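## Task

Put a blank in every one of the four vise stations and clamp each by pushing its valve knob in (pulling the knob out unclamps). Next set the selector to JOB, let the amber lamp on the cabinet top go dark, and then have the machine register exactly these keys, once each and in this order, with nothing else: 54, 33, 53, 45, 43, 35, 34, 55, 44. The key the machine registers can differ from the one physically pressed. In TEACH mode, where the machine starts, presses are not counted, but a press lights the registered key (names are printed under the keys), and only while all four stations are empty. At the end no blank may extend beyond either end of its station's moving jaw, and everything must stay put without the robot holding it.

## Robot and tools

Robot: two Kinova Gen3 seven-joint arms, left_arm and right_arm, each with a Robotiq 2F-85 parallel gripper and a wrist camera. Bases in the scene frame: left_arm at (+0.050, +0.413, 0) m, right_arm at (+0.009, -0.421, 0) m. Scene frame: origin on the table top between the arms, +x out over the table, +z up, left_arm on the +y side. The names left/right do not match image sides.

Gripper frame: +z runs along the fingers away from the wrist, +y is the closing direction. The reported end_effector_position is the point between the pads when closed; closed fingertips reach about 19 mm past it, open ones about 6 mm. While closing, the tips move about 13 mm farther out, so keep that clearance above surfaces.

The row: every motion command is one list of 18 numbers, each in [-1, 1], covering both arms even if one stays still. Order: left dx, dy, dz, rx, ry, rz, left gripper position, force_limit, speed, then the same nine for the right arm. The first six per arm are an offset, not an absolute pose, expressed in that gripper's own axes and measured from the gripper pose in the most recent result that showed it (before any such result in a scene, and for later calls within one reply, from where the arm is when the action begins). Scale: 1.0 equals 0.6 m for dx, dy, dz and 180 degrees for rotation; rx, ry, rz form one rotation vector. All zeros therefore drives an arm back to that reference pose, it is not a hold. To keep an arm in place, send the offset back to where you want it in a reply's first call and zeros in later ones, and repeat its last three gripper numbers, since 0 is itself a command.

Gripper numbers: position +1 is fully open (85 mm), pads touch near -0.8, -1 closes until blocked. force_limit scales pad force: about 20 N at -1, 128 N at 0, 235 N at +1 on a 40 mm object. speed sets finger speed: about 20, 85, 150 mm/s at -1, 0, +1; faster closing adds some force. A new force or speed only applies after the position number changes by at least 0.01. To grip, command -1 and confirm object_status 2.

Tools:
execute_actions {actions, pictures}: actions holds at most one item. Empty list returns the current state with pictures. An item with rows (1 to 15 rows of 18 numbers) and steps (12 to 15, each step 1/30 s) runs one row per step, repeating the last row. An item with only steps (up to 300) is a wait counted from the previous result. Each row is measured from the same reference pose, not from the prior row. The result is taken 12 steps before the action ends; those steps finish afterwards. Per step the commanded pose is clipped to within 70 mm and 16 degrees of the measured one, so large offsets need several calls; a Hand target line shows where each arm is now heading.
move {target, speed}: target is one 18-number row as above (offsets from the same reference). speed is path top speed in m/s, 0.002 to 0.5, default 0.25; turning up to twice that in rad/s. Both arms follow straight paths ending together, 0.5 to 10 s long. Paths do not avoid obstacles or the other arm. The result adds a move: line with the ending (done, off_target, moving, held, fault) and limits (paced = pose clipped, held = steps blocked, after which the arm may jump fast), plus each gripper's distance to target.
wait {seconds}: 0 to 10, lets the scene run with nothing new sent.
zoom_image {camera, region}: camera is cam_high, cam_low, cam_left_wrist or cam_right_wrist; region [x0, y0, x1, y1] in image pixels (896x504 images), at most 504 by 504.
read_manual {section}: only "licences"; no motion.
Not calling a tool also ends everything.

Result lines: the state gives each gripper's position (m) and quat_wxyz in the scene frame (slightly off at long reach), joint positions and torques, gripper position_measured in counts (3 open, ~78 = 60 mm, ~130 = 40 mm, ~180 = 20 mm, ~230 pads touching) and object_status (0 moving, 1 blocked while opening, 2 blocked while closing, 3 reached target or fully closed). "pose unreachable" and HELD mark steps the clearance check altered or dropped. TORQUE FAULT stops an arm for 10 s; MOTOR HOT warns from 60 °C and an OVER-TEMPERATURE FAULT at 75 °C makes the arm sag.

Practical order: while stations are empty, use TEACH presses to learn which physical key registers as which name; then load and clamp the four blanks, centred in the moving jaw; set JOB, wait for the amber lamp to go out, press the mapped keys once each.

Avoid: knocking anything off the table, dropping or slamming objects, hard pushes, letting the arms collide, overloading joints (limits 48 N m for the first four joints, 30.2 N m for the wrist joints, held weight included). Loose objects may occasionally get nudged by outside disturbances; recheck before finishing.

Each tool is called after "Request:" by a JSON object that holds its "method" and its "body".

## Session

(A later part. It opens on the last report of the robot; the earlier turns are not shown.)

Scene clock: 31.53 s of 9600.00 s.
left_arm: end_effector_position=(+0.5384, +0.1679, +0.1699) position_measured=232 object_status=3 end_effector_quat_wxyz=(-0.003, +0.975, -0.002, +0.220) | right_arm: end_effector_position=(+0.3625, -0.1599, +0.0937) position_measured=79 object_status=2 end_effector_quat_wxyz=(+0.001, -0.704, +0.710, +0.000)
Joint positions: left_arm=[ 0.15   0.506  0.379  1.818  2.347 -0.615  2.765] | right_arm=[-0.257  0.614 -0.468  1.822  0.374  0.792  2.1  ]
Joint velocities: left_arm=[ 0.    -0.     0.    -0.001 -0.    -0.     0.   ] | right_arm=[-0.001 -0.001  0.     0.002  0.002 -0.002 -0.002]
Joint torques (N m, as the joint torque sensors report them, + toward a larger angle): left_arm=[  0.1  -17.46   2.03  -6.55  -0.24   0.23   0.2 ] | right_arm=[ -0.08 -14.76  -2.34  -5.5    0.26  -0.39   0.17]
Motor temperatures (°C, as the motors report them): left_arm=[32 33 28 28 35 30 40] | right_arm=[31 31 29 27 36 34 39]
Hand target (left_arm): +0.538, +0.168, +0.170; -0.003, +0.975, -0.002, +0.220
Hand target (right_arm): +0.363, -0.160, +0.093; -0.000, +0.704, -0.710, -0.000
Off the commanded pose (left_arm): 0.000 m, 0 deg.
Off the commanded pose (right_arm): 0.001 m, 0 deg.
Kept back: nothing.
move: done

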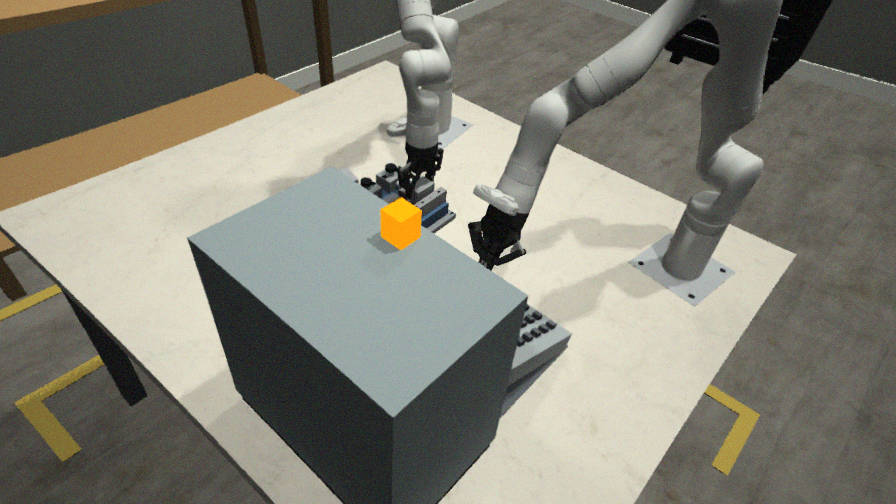

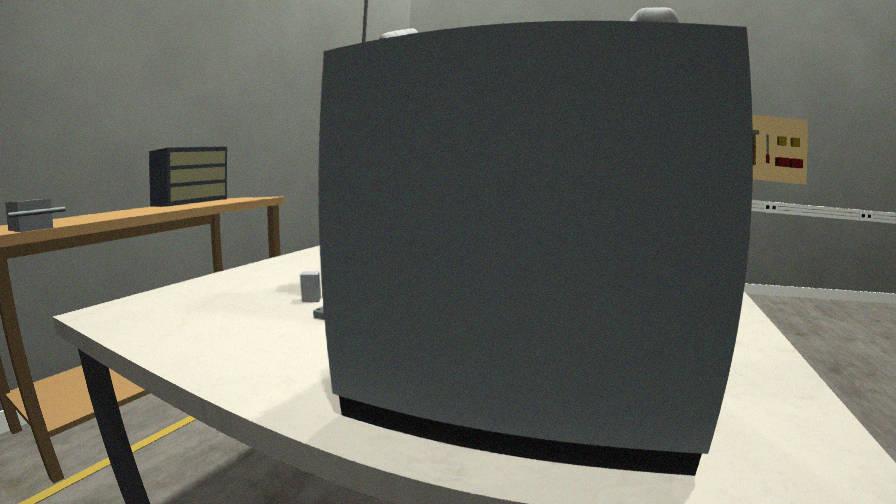

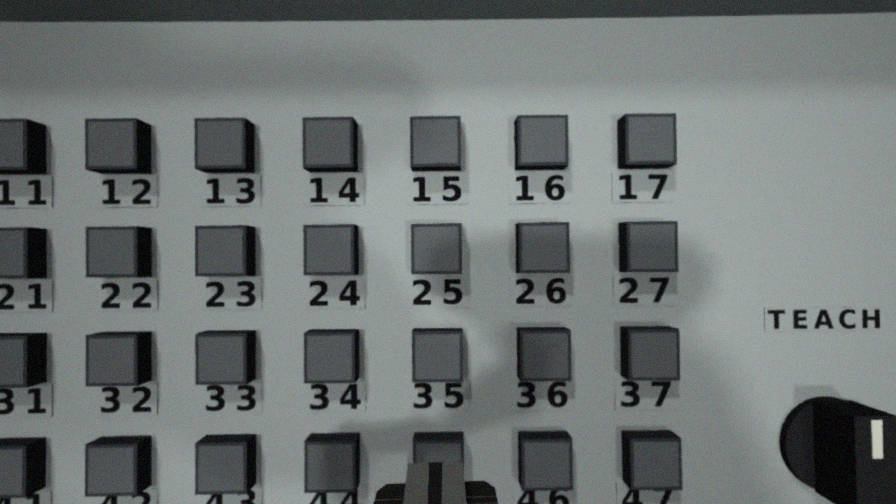

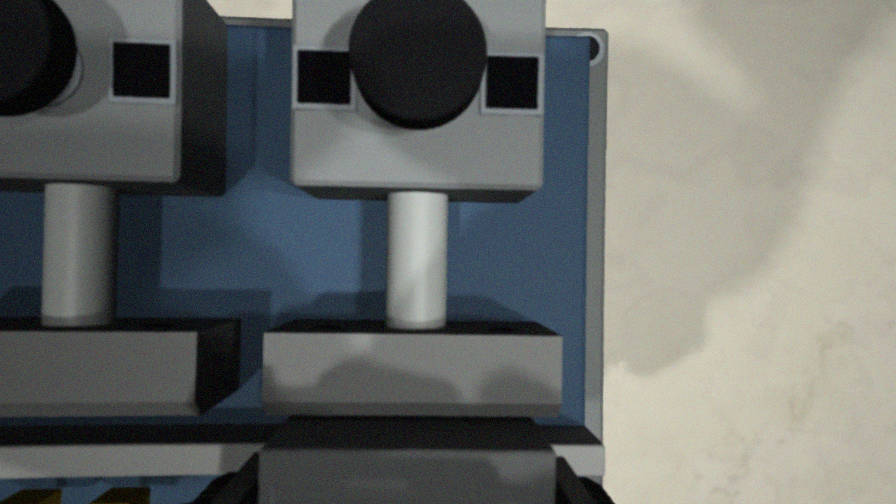

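Request:
{"method": "execute_actions", "body": {"actions": [{"rows":[[0,0,0,0,0,0,-0.2,0,0,0,0,0,0,0,0,0.55,0,0.5],[0,0,0,0,0,0,-0.2,0,0,0,0,0,0,0,0,0.55,0,0.5],[0,0,0,0,0,0,-0.2,0,0,0,0,0,0,0,0,0.55,0,0.5],[0,0,0,0,0,0,-0.2,0,0,0,0,0,0,0,0,0.55,0,0.5],[0,0,0,0,0,0,-0.2,0,0,0,0,0,0,0,0,0.55,0,0.5],[0,0,0,0,0,0,-0.2,0,0,0,0,0,0,0,0,0.55,0,0.5],[0,0,0,0,0,0,-0.2,0,0,0,0,-0.01,0,0,0,0.55,0,0.5],[0,0,0,0,0,0,-0.2,0,0,0,0,-0.02,0,0,0,0.55,0,0.5],[0,0,0,0,0,0,-0.2,0,0,0,0,-0.03,0,0,0,0.55,0,0.5],[0,0,0,0,0,0,-0.2,0,0,0,0,-0.04,0,0,0,0.55,0,0.5],[0,0,0,0,0,0,-0.2,0,0,0,0,-0.05,0,0,0,0.55,0,0.5],[0,0,0,0,0,0,-0.2,0,0,0,0,-0.06,0,0,0,0.55,0,0.5],[0,0,0,0,0,0,-0.2,0,0,0,0,-0.068,0,0,0,0.55,0,0.5],[0,0,0,0,0,0,-0.2,0,0,0,0,-0.075,0,0,0,0.55,0,0.5]],"steps":15}]}}

Request:
{"method": "move", "body": {"target": [0.002,0.21,0,0,0,0,-0.2,0,0,0.167,0,0,0,0,0,-1,0,1], "speed": 0.2}}

Request:
{"method": "move", "body": {"target": [0,0,0,0,0,0,-0.2,0,0,0,0,0.034,0,0,0,-1,0,1], "speed": 0.03}}

Request:
{"method": "move", "body": {"target": [0,0,0,0,0,0,-0.2,0,0,0,-0.08,-0.2,0,0,0,0.65,0,0], "speed": 0.25}}

Scene clock: 33.20 s of 9600.00 s.
left_arm: end_effector_position=(+0.5384, +0.1679, +0.1699) position_measured=227 object_status=0 end_effector_quat_wxyz=(-0.003, +0.975, -0.002, +0.220) | right_arm: end_effector_position=(+0.3626, -0.1599, +0.0938) position_measured=72 object_status=0 end_effector_quat_wxyz=(+0.001, -0.704, +0.710, -0.000)
Joint positions: left_arm=[ 0.15   0.506  0.379  1.818  2.347 -0.615  2.765] | right_arm=[-0.257  0.614 -0.468  1.822  0.374  0.792  2.1  ]
Joint velocities: left_arm=[ 0.001 -0.001 -0.001 -0.     0.    -0.001 -0.   ] | right_arm=[ 0.001  0.    -0.    -0.004 -0.001  0.001  0.001]
Joint torques (N m, as the joint torque sensors report them, + toward a larger angle): left_arm=[  0.13 -17.45   2.1   -6.57  -0.28   0.28   0.17] | right_arm=[ -0.29 -16.67  -2.73  -5.92   0.02  -0.11  -0.15]
Motor temperatures (°C, as the motors report them): left_arm=[32 33 28 28 35 30 40] | right_arm=[31 31 29 27 36 34 39]
Steps of this call (steps 1 to 47: nothing new was sent; steps 48 to 50: the first 3 steps of this action). Readings (end_effector_position | what the end effector reports):
48: left_arm (+0.5384, +0.1679, +0.1699) | right_arm (+0.3625, -0.1599, +0.0938) | left_arm position_measured=232 object_status=0 | right_arm position_measured=79 object_status=0
49: left_arm (+0.5384, +0.1679, +0.1699) | right_arm (+0.3625, -0.1599, +0.0938) | left_arm position_measured=232 object_status=0 | right_arm position_measured=78 object_status=0
50: the state above

Scene clock: 35.20 s of 9600.00 s.
left_arm: end_effector_position=(+0.5402, +0.0422, +0.1699) position_measured=154 object_status=3 end_effector_quat_wxyz=(-0.003, +0.975, -0.002, +0.220) | right_arm: end_effector_position=(+0.3618, -0.2597, +0.1380) position_measured=232 object_status=3 end_effector_quat_wxyz=(+0.001, -0.705, +0.710, -0.000)
Joint positions: left_arm=[ 0.389  0.67   0.392  1.517  2.344 -0.83   2.877] | right_arm=[ 0.002  0.444 -0.509  1.942  0.289  0.824  2.355]
Joint velocities: left_arm=[ 0.005  0.005  0.001 -0.004  0.    -0.002  0.   ] | right_arm=[ 0.004 -0.002  0.001 -0.    -0.001 -0.     0.002]
Joint torques (N m, as the joint torque sensors report them, + toward a larger angle): left_arm=[  0.24 -20.87   2.66  -7.49  -0.52  -0.13   0.23] | right_arm=[ -0.25 -14.05  -2.21  -6.09   0.22  -0.15   0.03]
Motor temperatures (°C, as the motors report them): left_arm=[32 33 28 28 35 30 40] | right_arm=[31 31 29 27 36 34 39]
Hand target (left_arm): +0.540, +0.042, +0.170; -0.003, +0.975, -0.002, +0.220
Hand target (right_arm): +0.362, -0.260, +0.138; -0.001, +0.704, -0.710, +0.000
Off your previous action's commanded pose (left_arm): 0.000 m, 0 deg at its last step (step 12 of this call).
Off your previous action's commanded pose (right_arm): 0.013 m, 0 deg at its last step (step 12 of this call).
Off the commanded pose (left_arm): 0.001 m, 0 deg.
Off the commanded pose (right_arm): 0.001 m, 0 deg.
Kept back: nothing.
move: done

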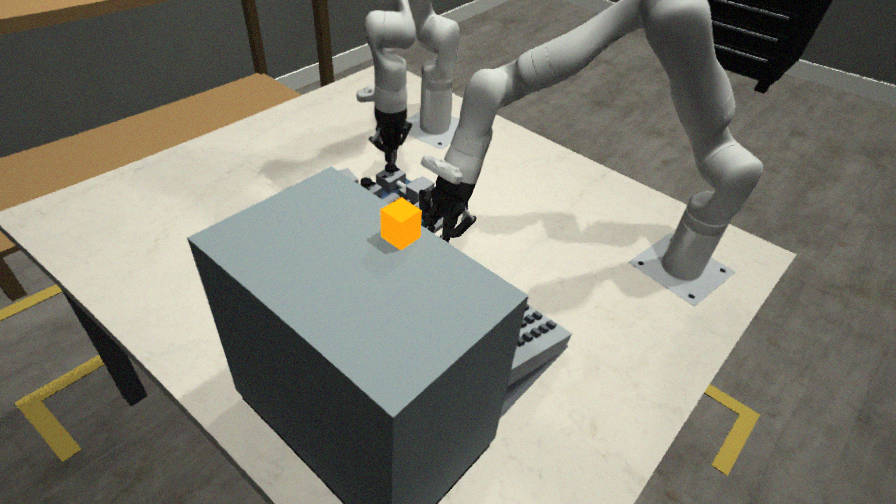

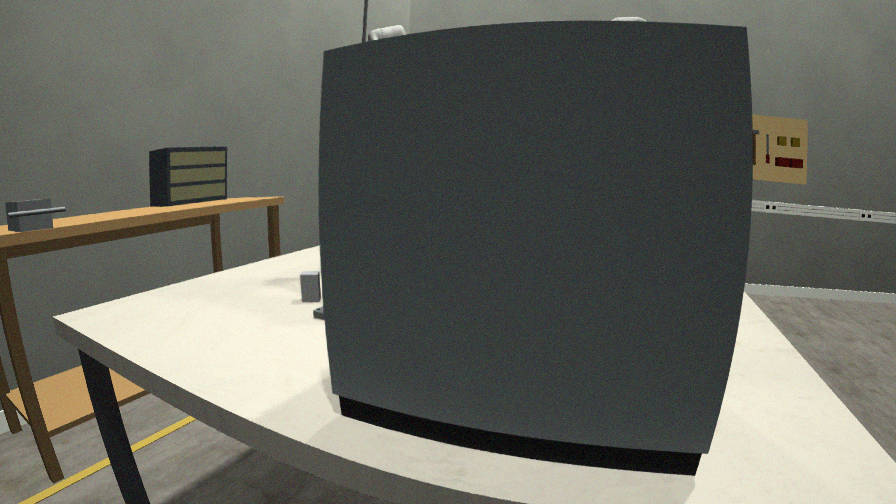

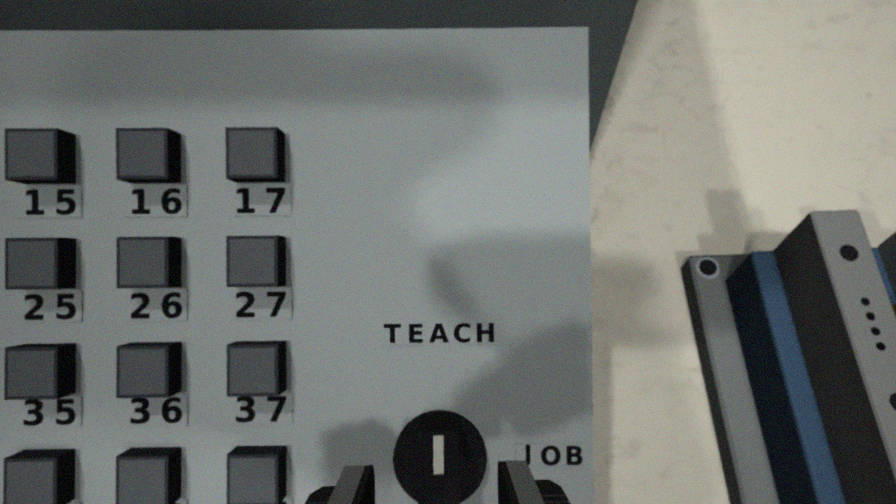

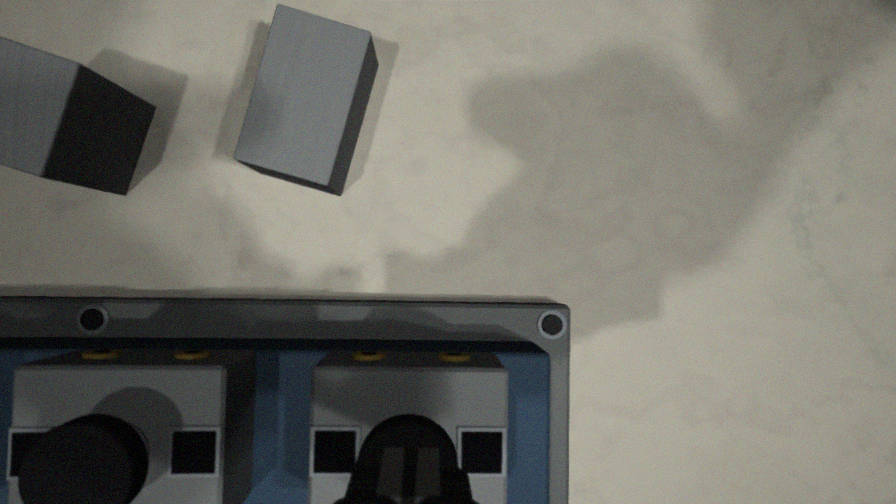

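Scene clock: 36.17 s of 9600.00 s.
left_arm: end_effector_position=(+0.5402, +0.0422, +0.1699) position_measured=154 object_status=3 end_effector_quat_wxyz=(-0.003, +0.975, -0.002, +0.220) | right_arm: end_effector_position=(+0.3618, -0.2597, +0.1188) position_measured=232 object_status=3 end_effector_quat_wxyz=(+0.002, -0.705, +0.710, -0.001)
Joint positions: left_arm=[ 0.389  0.67   0.392  1.517  2.344 -0.83   2.877] | right_arm=[-0.015  0.478 -0.491  1.968  0.319  0.767  2.327]
Joint velocities: left_arm=[ 0.001 -0.     0.    -0.    -0.     0.003  0.   ] | right_arm=[-0.001  0.004  0.002 -0.     0.002 -0.004 -0.002]
Joint torques (N m, as the joint torque sensors report them, + toward a larger angle): left_arm=[  0.1  -20.87   2.58  -6.98  -0.5    0.15   0.2 ] | right_arm=[ -0.1  -12.35  -2.02  -5.42   0.31  -0.93  -0.1 ]
Motor temperatures (°C, as the motors report them): left_arm=[32 33 28 28 35 30 40] | right_arm=[31 31 29 27 36 34 39]
Hand target (left_arm): +0.540, +0.042, +0.170; -0.003, +0.975, -0.002, +0.220
Hand target (right_arm): +0.362, -0.260, +0.118; -0.001, +0.704, -0.710, +0.000
Off the commanded pose (left_arm): 0.000 m, 0 deg.
Off the commanded pose (right_arm): 0.001 m, 0 deg.
Kept back: nothing.
move: done

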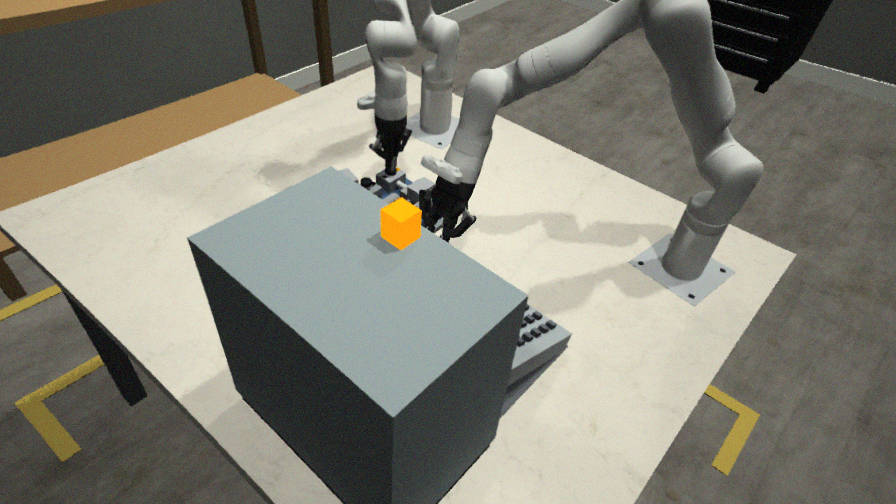

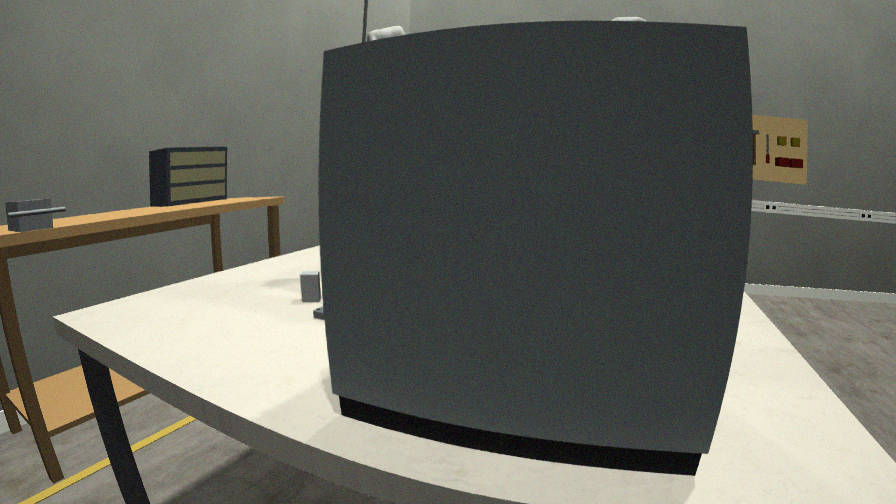

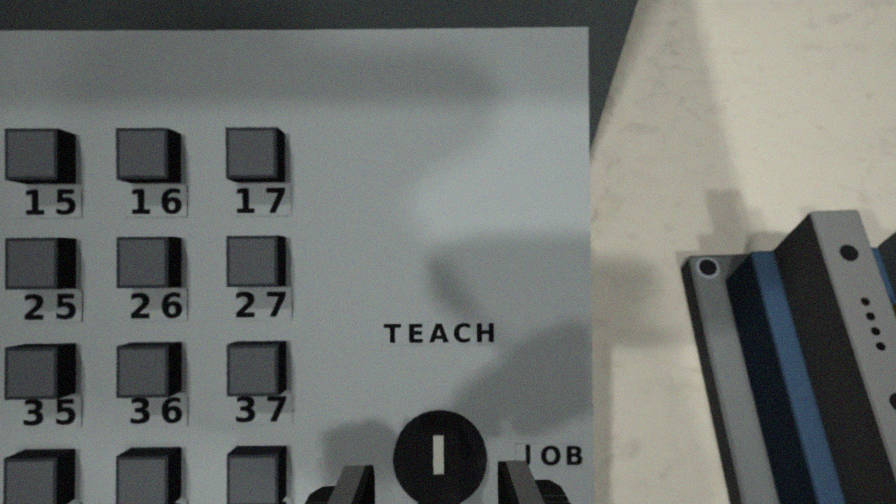

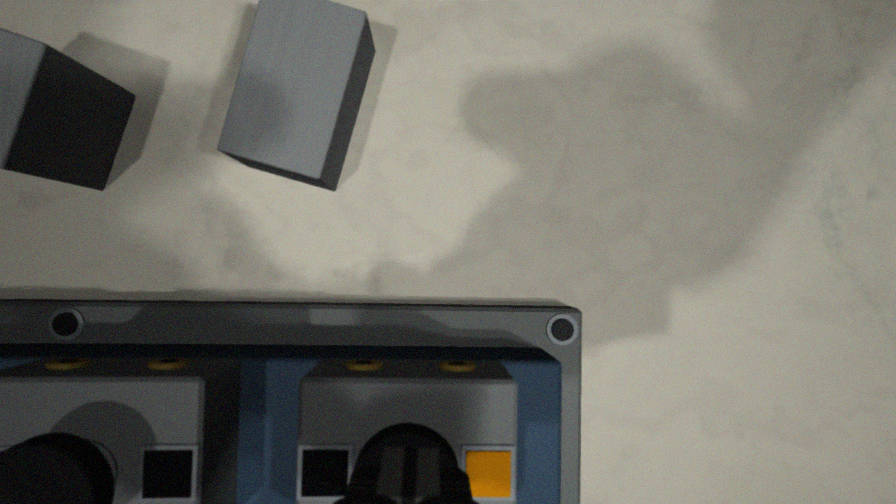

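Scene clock: 37.33 s of 9600.00 s.
left_arm: end_effector_position=(+0.5402, +0.0422, +0.1699) position_measured=154 object_status=3 end_effector_quat_wxyz=(-0.003, +0.975, -0.002, +0.220) | right_arm: end_effector_position=(+0.4091, -0.2596, +0.2391) position_measured=48 object_status=0 end_effector_quat_wxyz=(+0.002, -0.705, +0.709, -0.000)
Joint positions: left_arm=[ 0.389  0.67   0.392  1.517  2.344 -0.83   2.877] | right_arm=[ 0.052  0.389 -0.527  1.634  0.208  1.171  2.495]
Joint velocities: left_arm=[ 0.002  0.    -0.    -0.001 -0.    -0.     0.   ] | right_arm=[-0.001  0.001  0.001 -0.002 -0.     0.002 -0.   ]
Joint torques (N m, as the joint torque sensors report them, + toward a larger angle): left_arm=[  0.21 -20.88   2.54  -7.    -0.47   0.13   0.19] | right_arm=[ -0.44 -14.91  -2.21  -7.78  -0.03  -0.25  -0.05]
Motor temperatures (°C, as the motors report them): left_arm=[32 33 28 28 35 30 40] | right_arm=[31 31 29 27 36 34 39]
Hand target (left_arm): +0.540, +0.042, +0.170; -0.003, +0.975, -0.002, +0.220
Hand target (right_arm): +0.409, -0.260, +0.239; -0.002, +0.705, -0.709, +0.000
Off the commanded pose (left_arm): 0.000 m, 0 deg.
Off the commanded pose (right_arm): 0.001 m, 0 deg.
Kept back: nothing.
move: done

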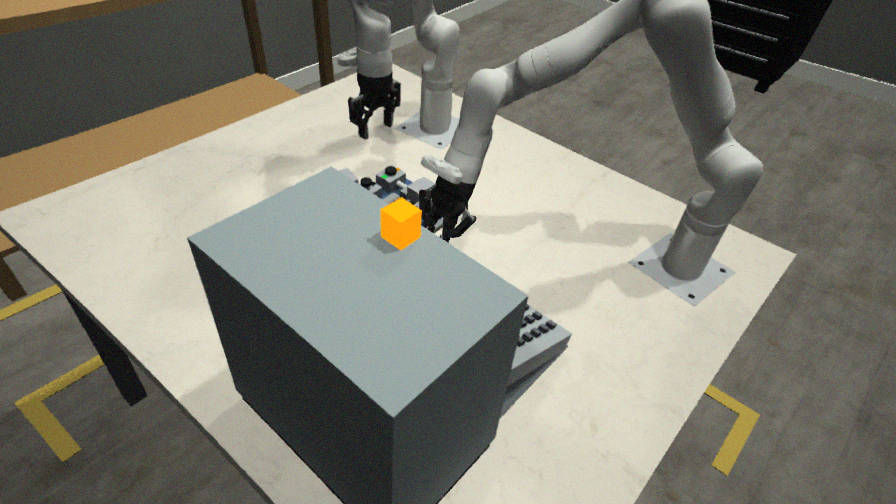

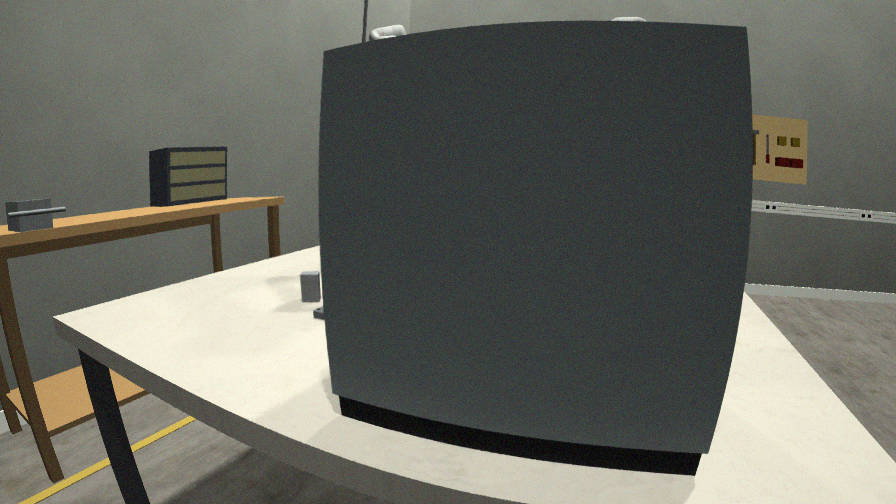

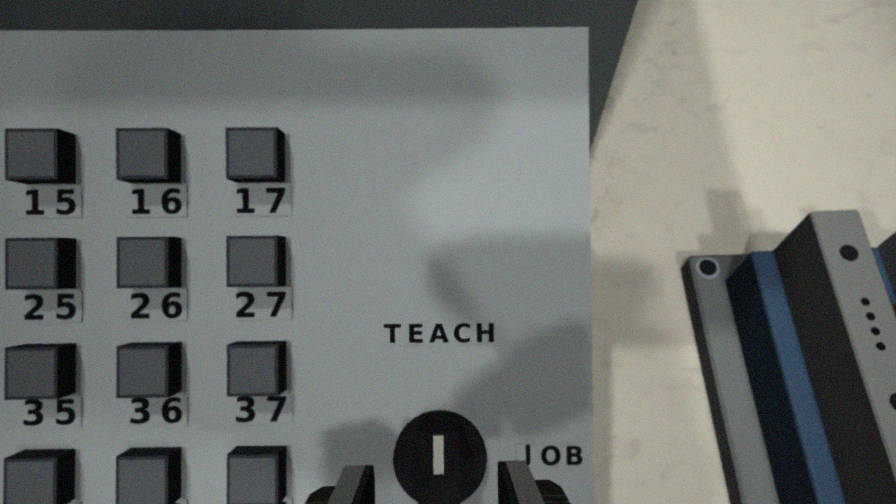

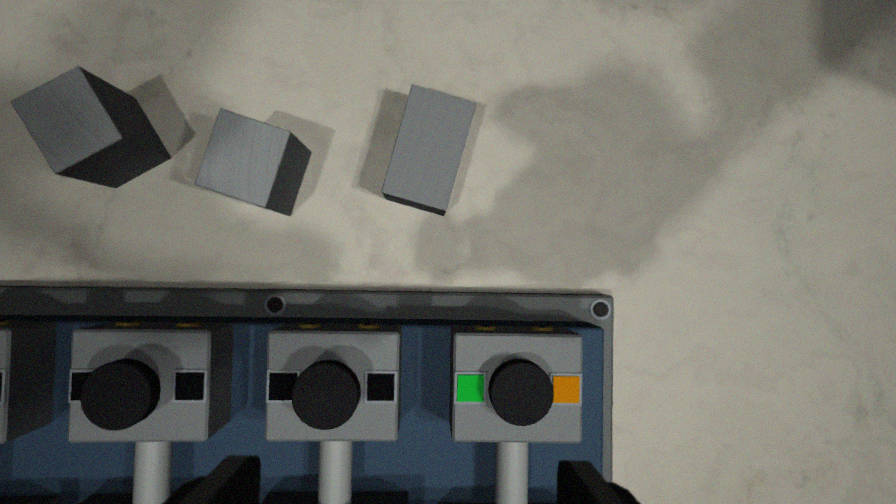

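Request:
{"method": "execute_actions", "body": {"actions": []}}

Scene clock: 39.37 s of 9600.00 s.
left_arm: end_effector_position=(+0.5402, +0.0422, +0.1699) position_measured=154 object_status=3 end_effector_quat_wxyz=(-0.003, +0.975, -0.002, +0.220) | right_arm: end_effector_position=(+0.4091, -0.2596, +0.2391) position_measured=48 object_status=3 end_effector_quat_wxyz=(+0.002, -0.705, +0.709, -0.000)
Joint positions: left_arm=[ 0.389  0.67   0.392  1.517  2.344 -0.83   2.877] | right_arm=[ 0.052  0.389 -0.527  1.634  0.208  1.171  2.495]
Joint velocities: left_arm=[-0.001 -0.001  0.     0.    -0.001 -0.002  0.001] | right_arm=[-0.002  0.    -0.001 -0.001  0.001  0.     0.001]
Joint torques (N m, as the joint torque sensors report them, + toward a larger angle): left_arm=[  0.07 -20.94   2.53  -7.    -0.49   0.16   0.19] | right_arm=[ -0.31 -14.91  -2.27  -7.88  -0.01  -0.2   -0.01]
Motor temperatures (°C, as the motors report them): left_arm=[32 33 28 28 35 30 40] | right_arm=[31 31 29 27 36 34 39]
Hand target (left_arm): +0.540, +0.042, +0.170; -0.003, +0.975, -0.002, +0.220
Hand target (right_arm): +0.409, -0.260, +0.239; -0.002, +0.705, -0.709, +0.000
Off the commanded pose (left_arm): 0.000 m, 0 deg.
Off the commanded pose (right_arm): 0.001 m, 0 deg.
Kept back: nothing.
Steps of this call (steps 1 to 61: nothing new was sent). Readings (end_effector_position | what the end effector reports):
1: left_arm (+0.5402, +0.0422, +0.1699) | right_arm (+0.4091, -0.2596, +0.2391) | left_arm position_measured=154 object_status=3 | right_arm position_measured=48 object_status=0
2: left_arm (+0.5402, +0.0422, +0.1699) | right_arm (+0.4091, -0.2596, +0.2391) | left_arm position_measured=154 object_status=3 | right_arm position_measured=48 object_status=3
4: left_arm (+0.5402, +0.0422, +0.1699) | right_arm (+0.4091, -0.2596, +0.2391) | left_arm position_measured=154 object_status=3 | right_arm position_measured=48 object_status=3
8: left_arm (+0.5402, +0.0422, +0.1699) | right_arm (+0.4091, -0.2596, +0.2391) | left_arm position_measured=154 object_status=3 | right_arm position_measured=48 object_status=3
61: the state above

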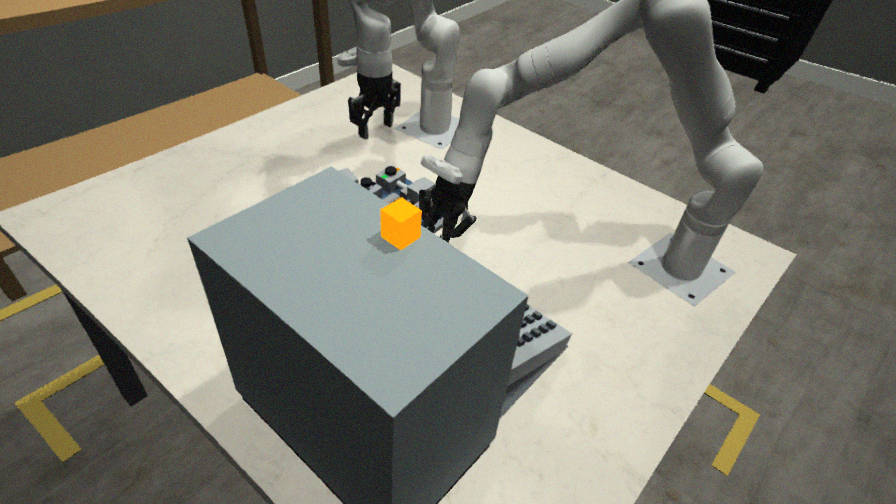

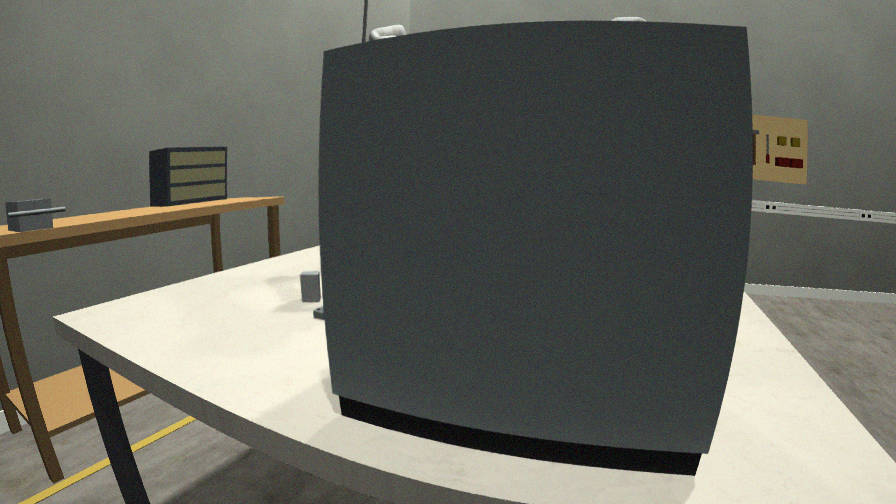

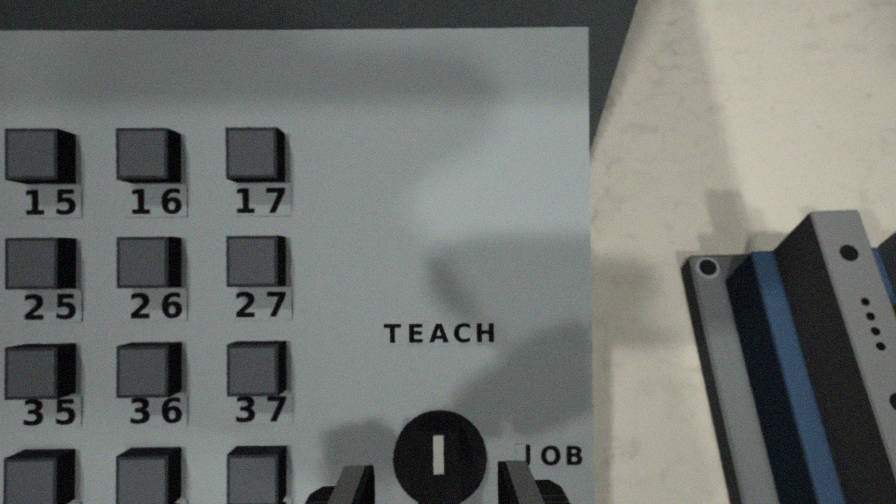

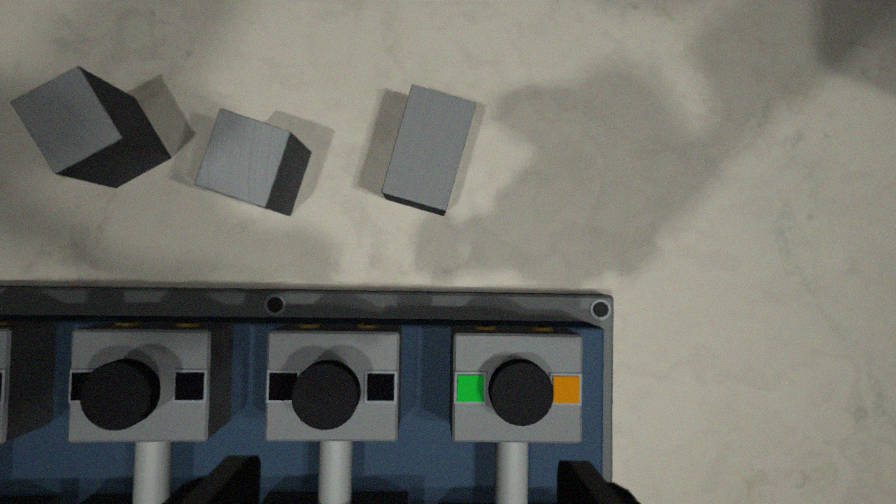

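Request:
{"method": "move", "body": {"target": [0,0,0,0,0,0,-0.2,-0.5,0,0.2,0.008,0.28,0,0,-0.415,0.65,-0.5,0], "speed": 0.3}}

Scene clock: 42.73 s of 9600.00 s.
left_arm: end_effector_position=(+0.5402, +0.0422, +0.1699) position_measured=154 object_status=3 end_effector_quat_wxyz=(-0.003, +0.975, -0.002, +0.220) | right_arm: end_effector_position=(+0.4052, -0.3799, +0.0712) position_measured=48 object_status=3 end_effector_quat_wxyz=(-0.001, +0.991, -0.137, +0.002)
Joint positions: left_arm=[ 0.389  0.67   0.392  1.517  2.344 -0.83   2.877] | right_arm=[ 0.425  0.642 -0.678  1.978  0.603  0.726  3.7  ]
Joint velocities: left_arm=[ 0.     0.     0.    -0.    -0.    -0.001 -0.   ] | right_arm=[ 0.007  0.005  0.001  0.001  0.002 -0.003  0.007]
Joint torques (N m, as the joint torque sensors report them, + toward a larger angle): left_arm=[  0.09 -20.97   2.61  -7.02  -0.53   0.16   0.19] | right_arm=[ -0.19 -15.4   -3.69  -4.61   0.06  -0.15  -0.12]
Motor temperatures (°C, as the motors report them): left_arm=[32 33 28 28 35 30 40] | right_arm=[31 31 29 27 36 34 39]
Hand target (left_arm): +0.540, +0.042, +0.170; -0.003, +0.975, -0.002, +0.220
Hand target (right_arm): +0.405, -0.380, +0.071; -0.001, +0.991, -0.137, +0.002
Off the commanded pose (left_arm): 0.000 m, 0 deg.
Off the commanded pose (right_arm): 0.001 m, 0 deg.
Kept back: nothing.
move: done

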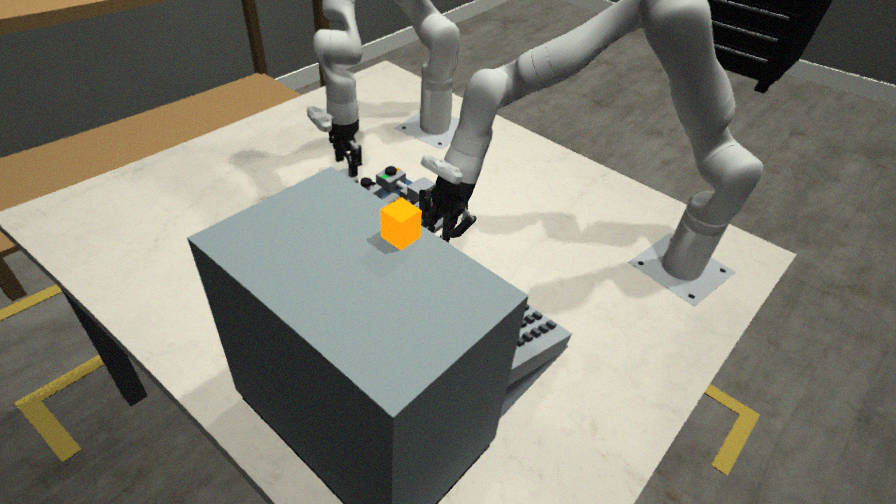

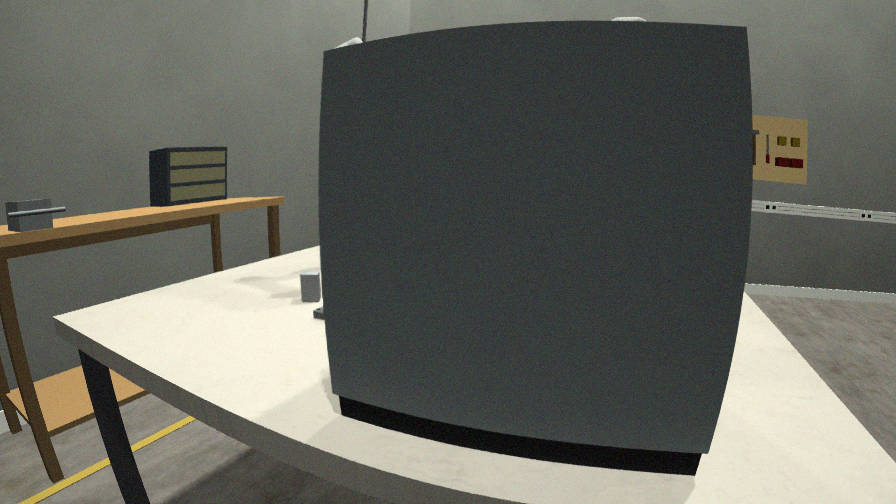

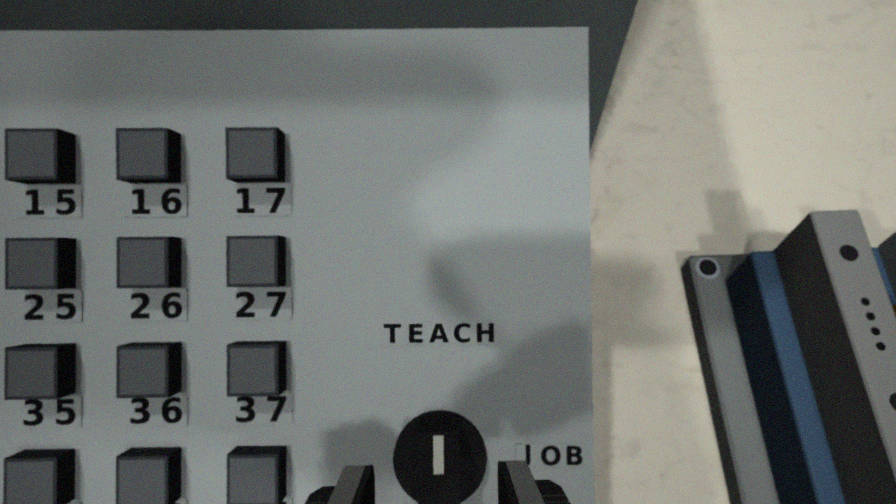

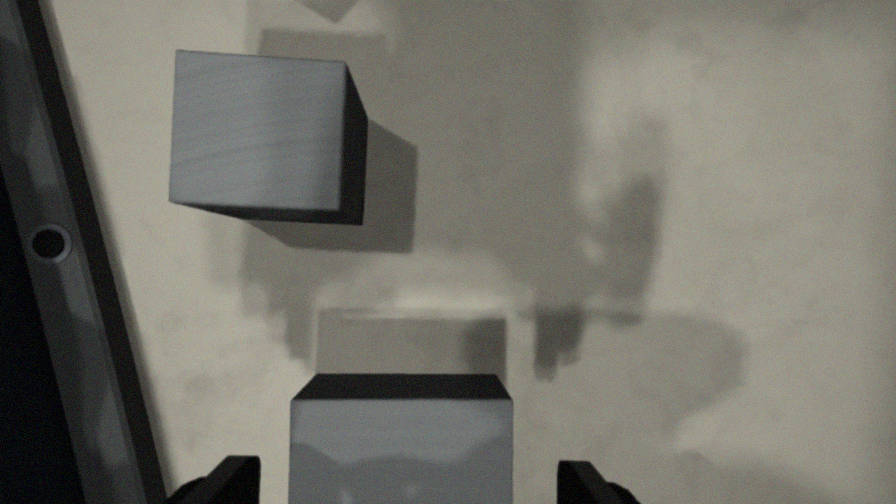

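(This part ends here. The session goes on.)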